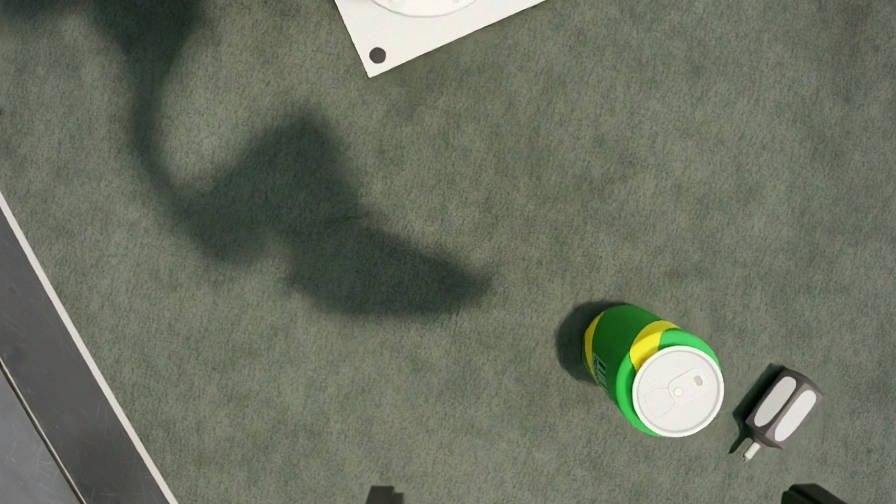

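Scene clock: 39.57 s of 7600.00 s.
left_arm: end_effector_position=(+0.4970, +0.1950, +0.0300) grip_measured=+0.39 end_effector_quat_wxyz=(-0.000, +0.817, -0.577, -0.000) end_effector_velocity=(+0.000, +0.001, +0.000) end_effector_angular_velocity=(+0.000, -0.000, +0.001) | right_arm: end_effector_position=(+0.2500, -0.4000, +0.3600) grip_measured=+1.00 end_effector_quat_wxyz=(+0.034, +0.248, +0.968, -0.003) end_effector_velocity=(+0.000, -0.001, -0.000) end_effector_angular_velocity=(-0.000, +0.000, -0.001)
Joint positions: left_arm=[-0.19   0.298 -0.074  0.853  0.041  0.555  0.985  0.061] | right_arm=[ 0.621 -0.897 -0.485  0.888 -0.411  1.655 -2.466  0.084]
Joint velocities: left_arm=[ 0.001 -0.     0.    -0.    -0.    -0.     0.001 -0.   ] | right_arm=[-0.    -0.    -0.002 -0.001 -0.001 -0.    -0.    -0.   ]
Hand target (left_arm): +0.497, +0.195, +0.030; -0.000, +0.817, -0.577, -0.000
Hand target (right_arm): +0.250, -0.400, +0.360; +0.034, +0.248, +0.968, -0.003
Off the commanded pose (left_arm): 0.000 m, 0 deg.
Off the commanded pose (right_arm): 0.000 m, 0 deg.
move: done
camera_calibration (this result's frames):
cam_left_wrist: T_world_to_cam=[[-0.940958, -0.33846, -0.00648263, 0.565987], [-0.338516, 0.940887, 0.0117479, 0.045677], [0.00212322, 0.0132488, -0.99991, 0.155007], [0, 0, 0, 1]] pos_world=[0.547703, 0.146533, 0.158126]
cam_right_wrist: T_world_to_cam=[[0.46319, 0.886068, 0.0183683, 0.259365], [0.883101, -0.463189, 0.0747623, -0.370337], [0.0747525, -0.0184081, -0.997032, 0.468252], [0, 0, 0, 1]] pos_world=[0.171906, -0.392732, 0.489785]

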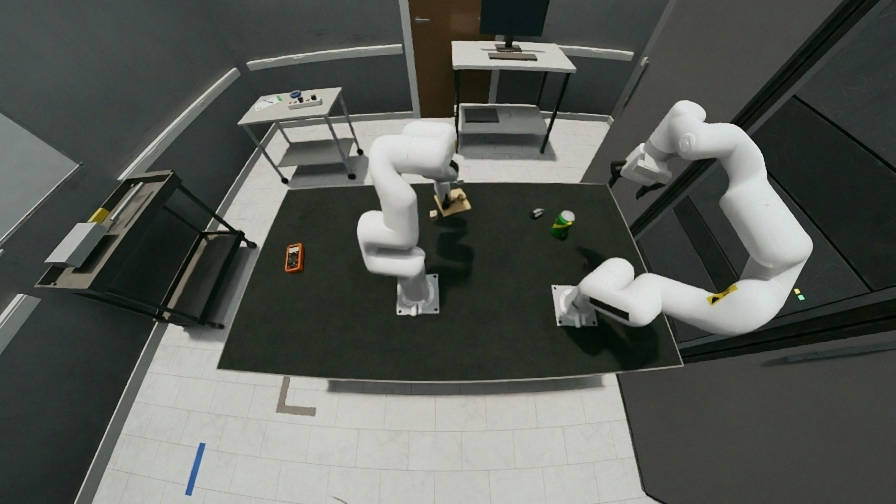

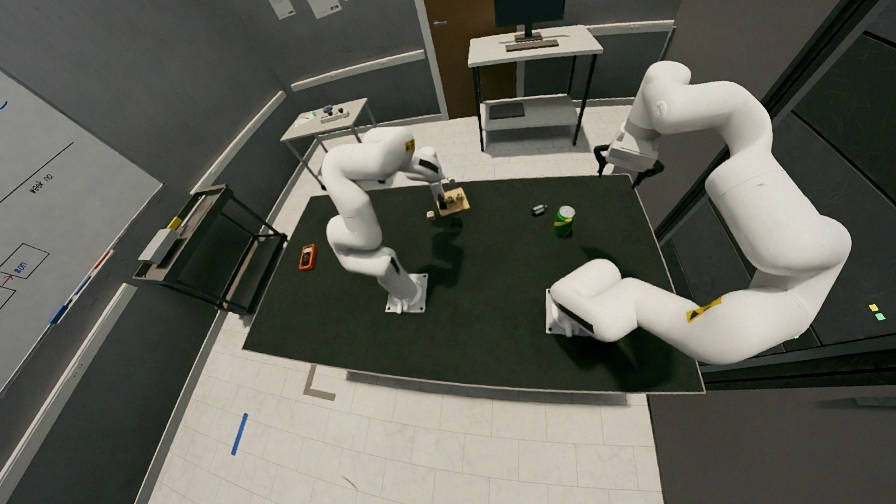

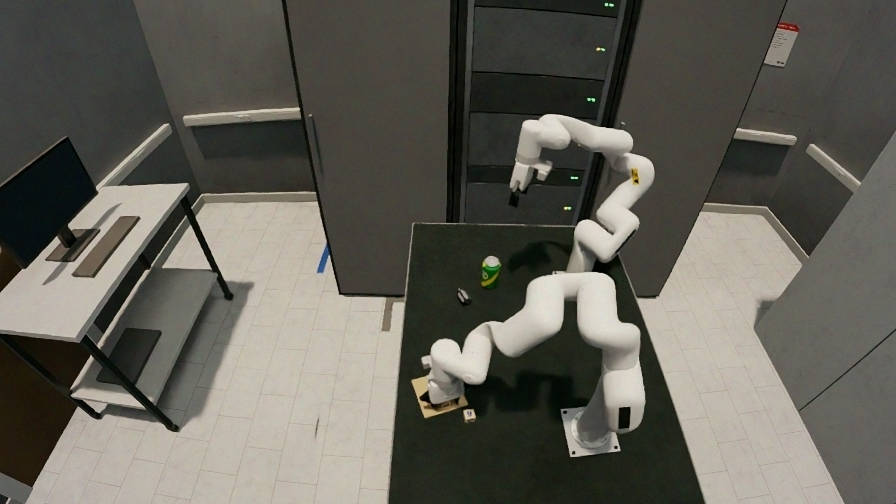

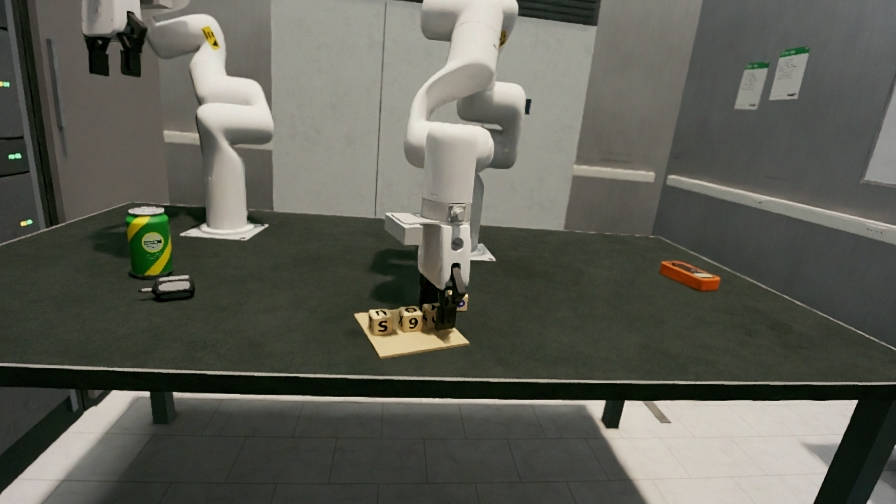

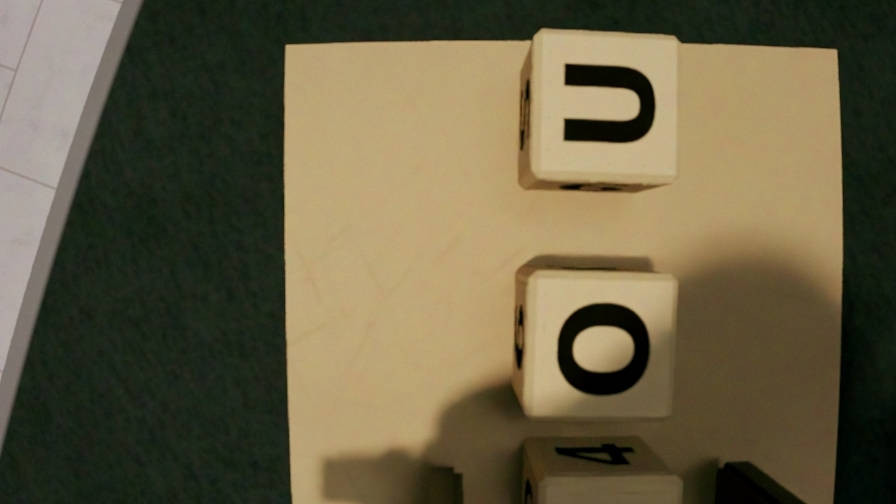

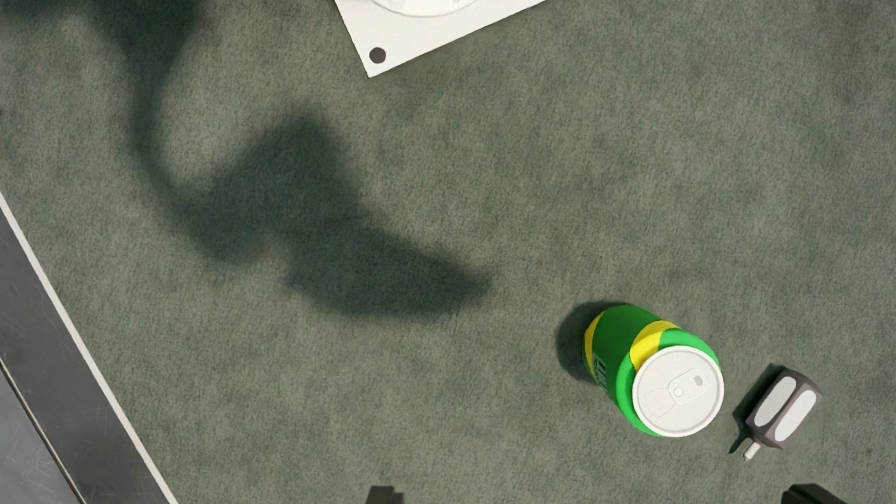

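Scene clock: 40.90 s of 7600.00 s.
left_arm: end_effector_position=(+0.4962, +0.1998, +0.2490) grip_measured=+0.39 end_effector_quat_wxyz=(+0.001, +0.817, -0.577, -0.001) end_effector_velocity=(+0.003, -0.000, +0.008) end_effector_angular_velocity=(-0.003, -0.017, +0.002) | right_arm: end_effector_position=(+0.2500, -0.4000, +0.3600) grip_measured=+1.00 end_effector_quat_wxyz=(+0.034, +0.248, +0.968, -0.003) end_effector_velocity=(+0.000, -0.000, -0.000) end_effector_angular_velocity=(+0.001, -0.000, +0.000)
Joint positions: left_arm=[-0.176 -0.058 -0.078  1.114 -0.006  1.174  1.031  0.061] | right_arm=[ 0.621 -0.897 -0.485  0.888 -0.411  1.655 -2.466  0.084]
Joint velocities: left_arm=[ 0.    -0.008  0.001  0.011 -0.     0.001 -0.001  0.   ] | right_arm=[ 0.001 -0.    -0.001 -0.    -0.    -0.001 -0.    -0.   ]
Hand target (left_arm): +0.497, +0.200, +0.250; +0.000, +0.817, -0.577, +0.000
Hand target (right_arm): +0.250, -0.400, +0.360; +0.034, +0.248, +0.968, -0.003
Off the commanded pose (left_arm): 0.001 m, 0 deg.
Off the commanded pose (right_arm): 0.000 m, 0 deg.
move: done
camera_calibration (this result's frames):
cam_left_wrist: T_world_to_cam=[[-0.941305, -0.337534, -0.00394788, 0.567683], [-0.337557, 0.941228, 0.0120239, 0.0376864], [-0.000342619, 0.0126508, -0.99992, 0.375326], [0, 0, 0, 1]] pos_world=[0.547213, 0.151393, 0.377084]
cam_right_wrist: T_world_to_cam=[[0.46319, 0.886068, 0.0183685, 0.259365], [0.883101, -0.463189, 0.0747625, -0.370337], [0.0747528, -0.018408, -0.997032, 0.468252], [0, 0, 0, 1]] pos_world=[0.171906, -0.392732, 0.489785]

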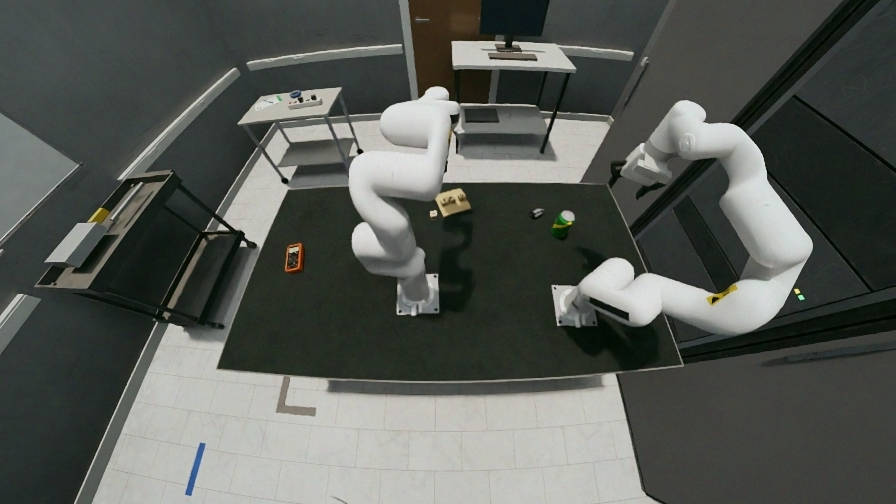

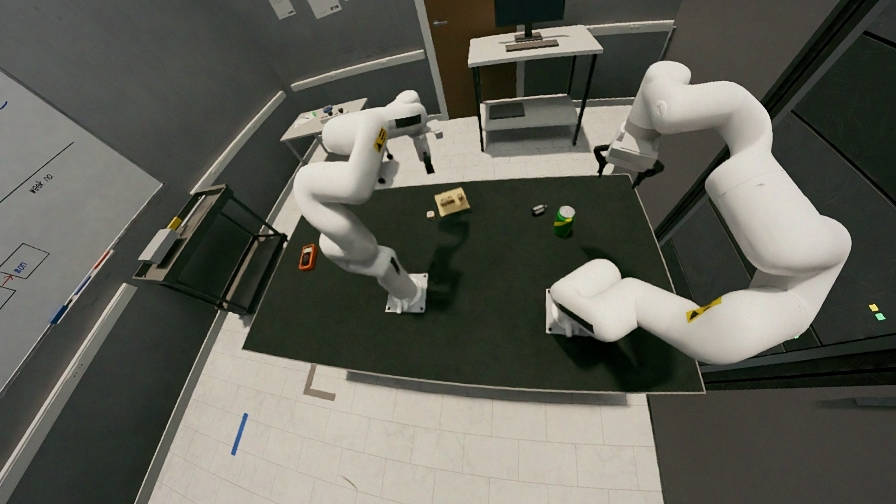

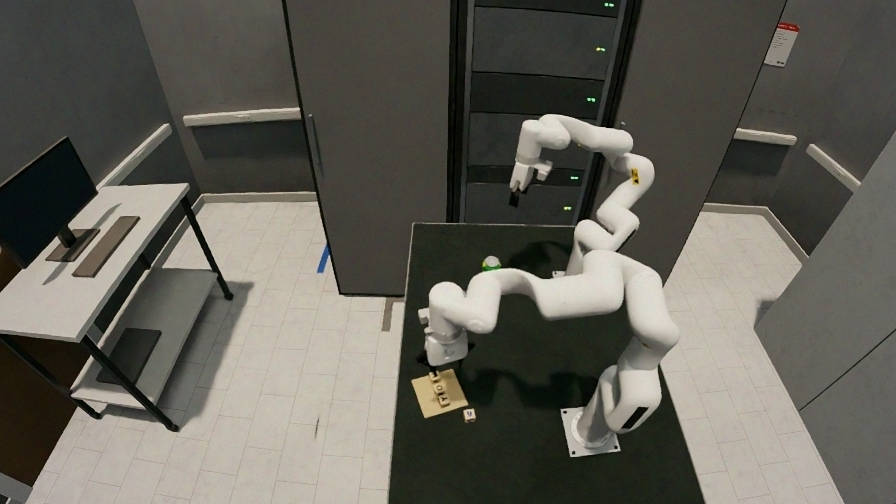

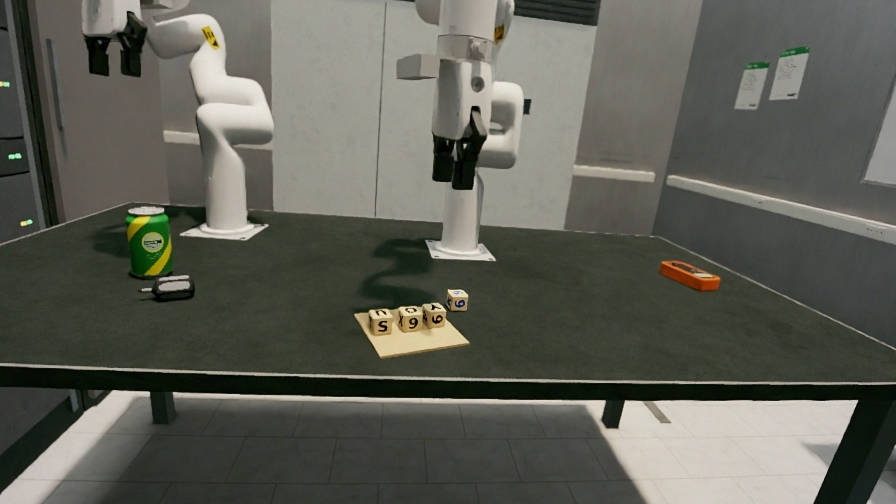

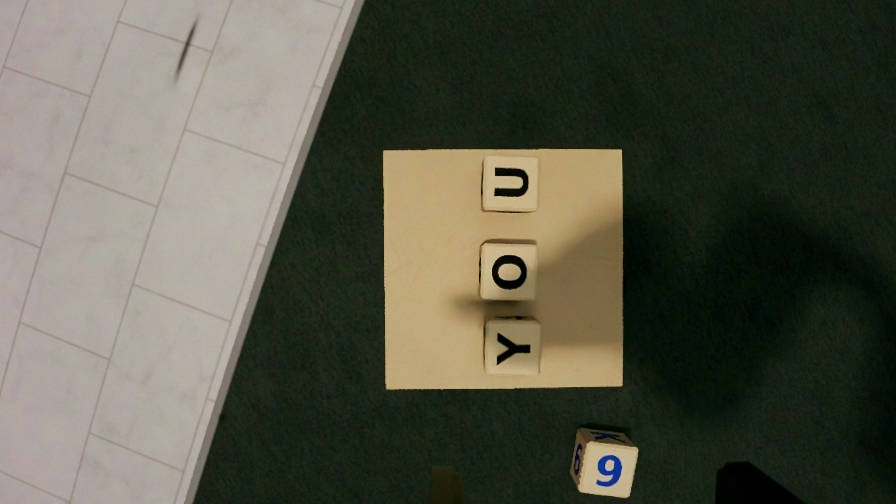

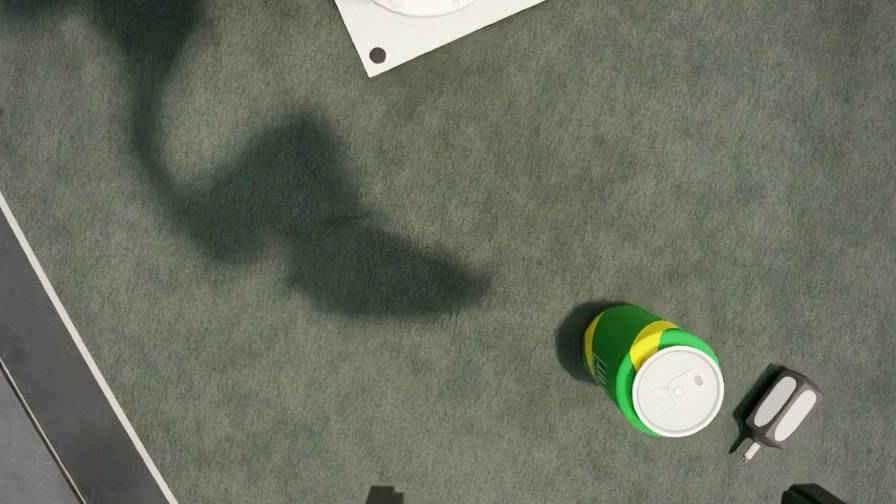

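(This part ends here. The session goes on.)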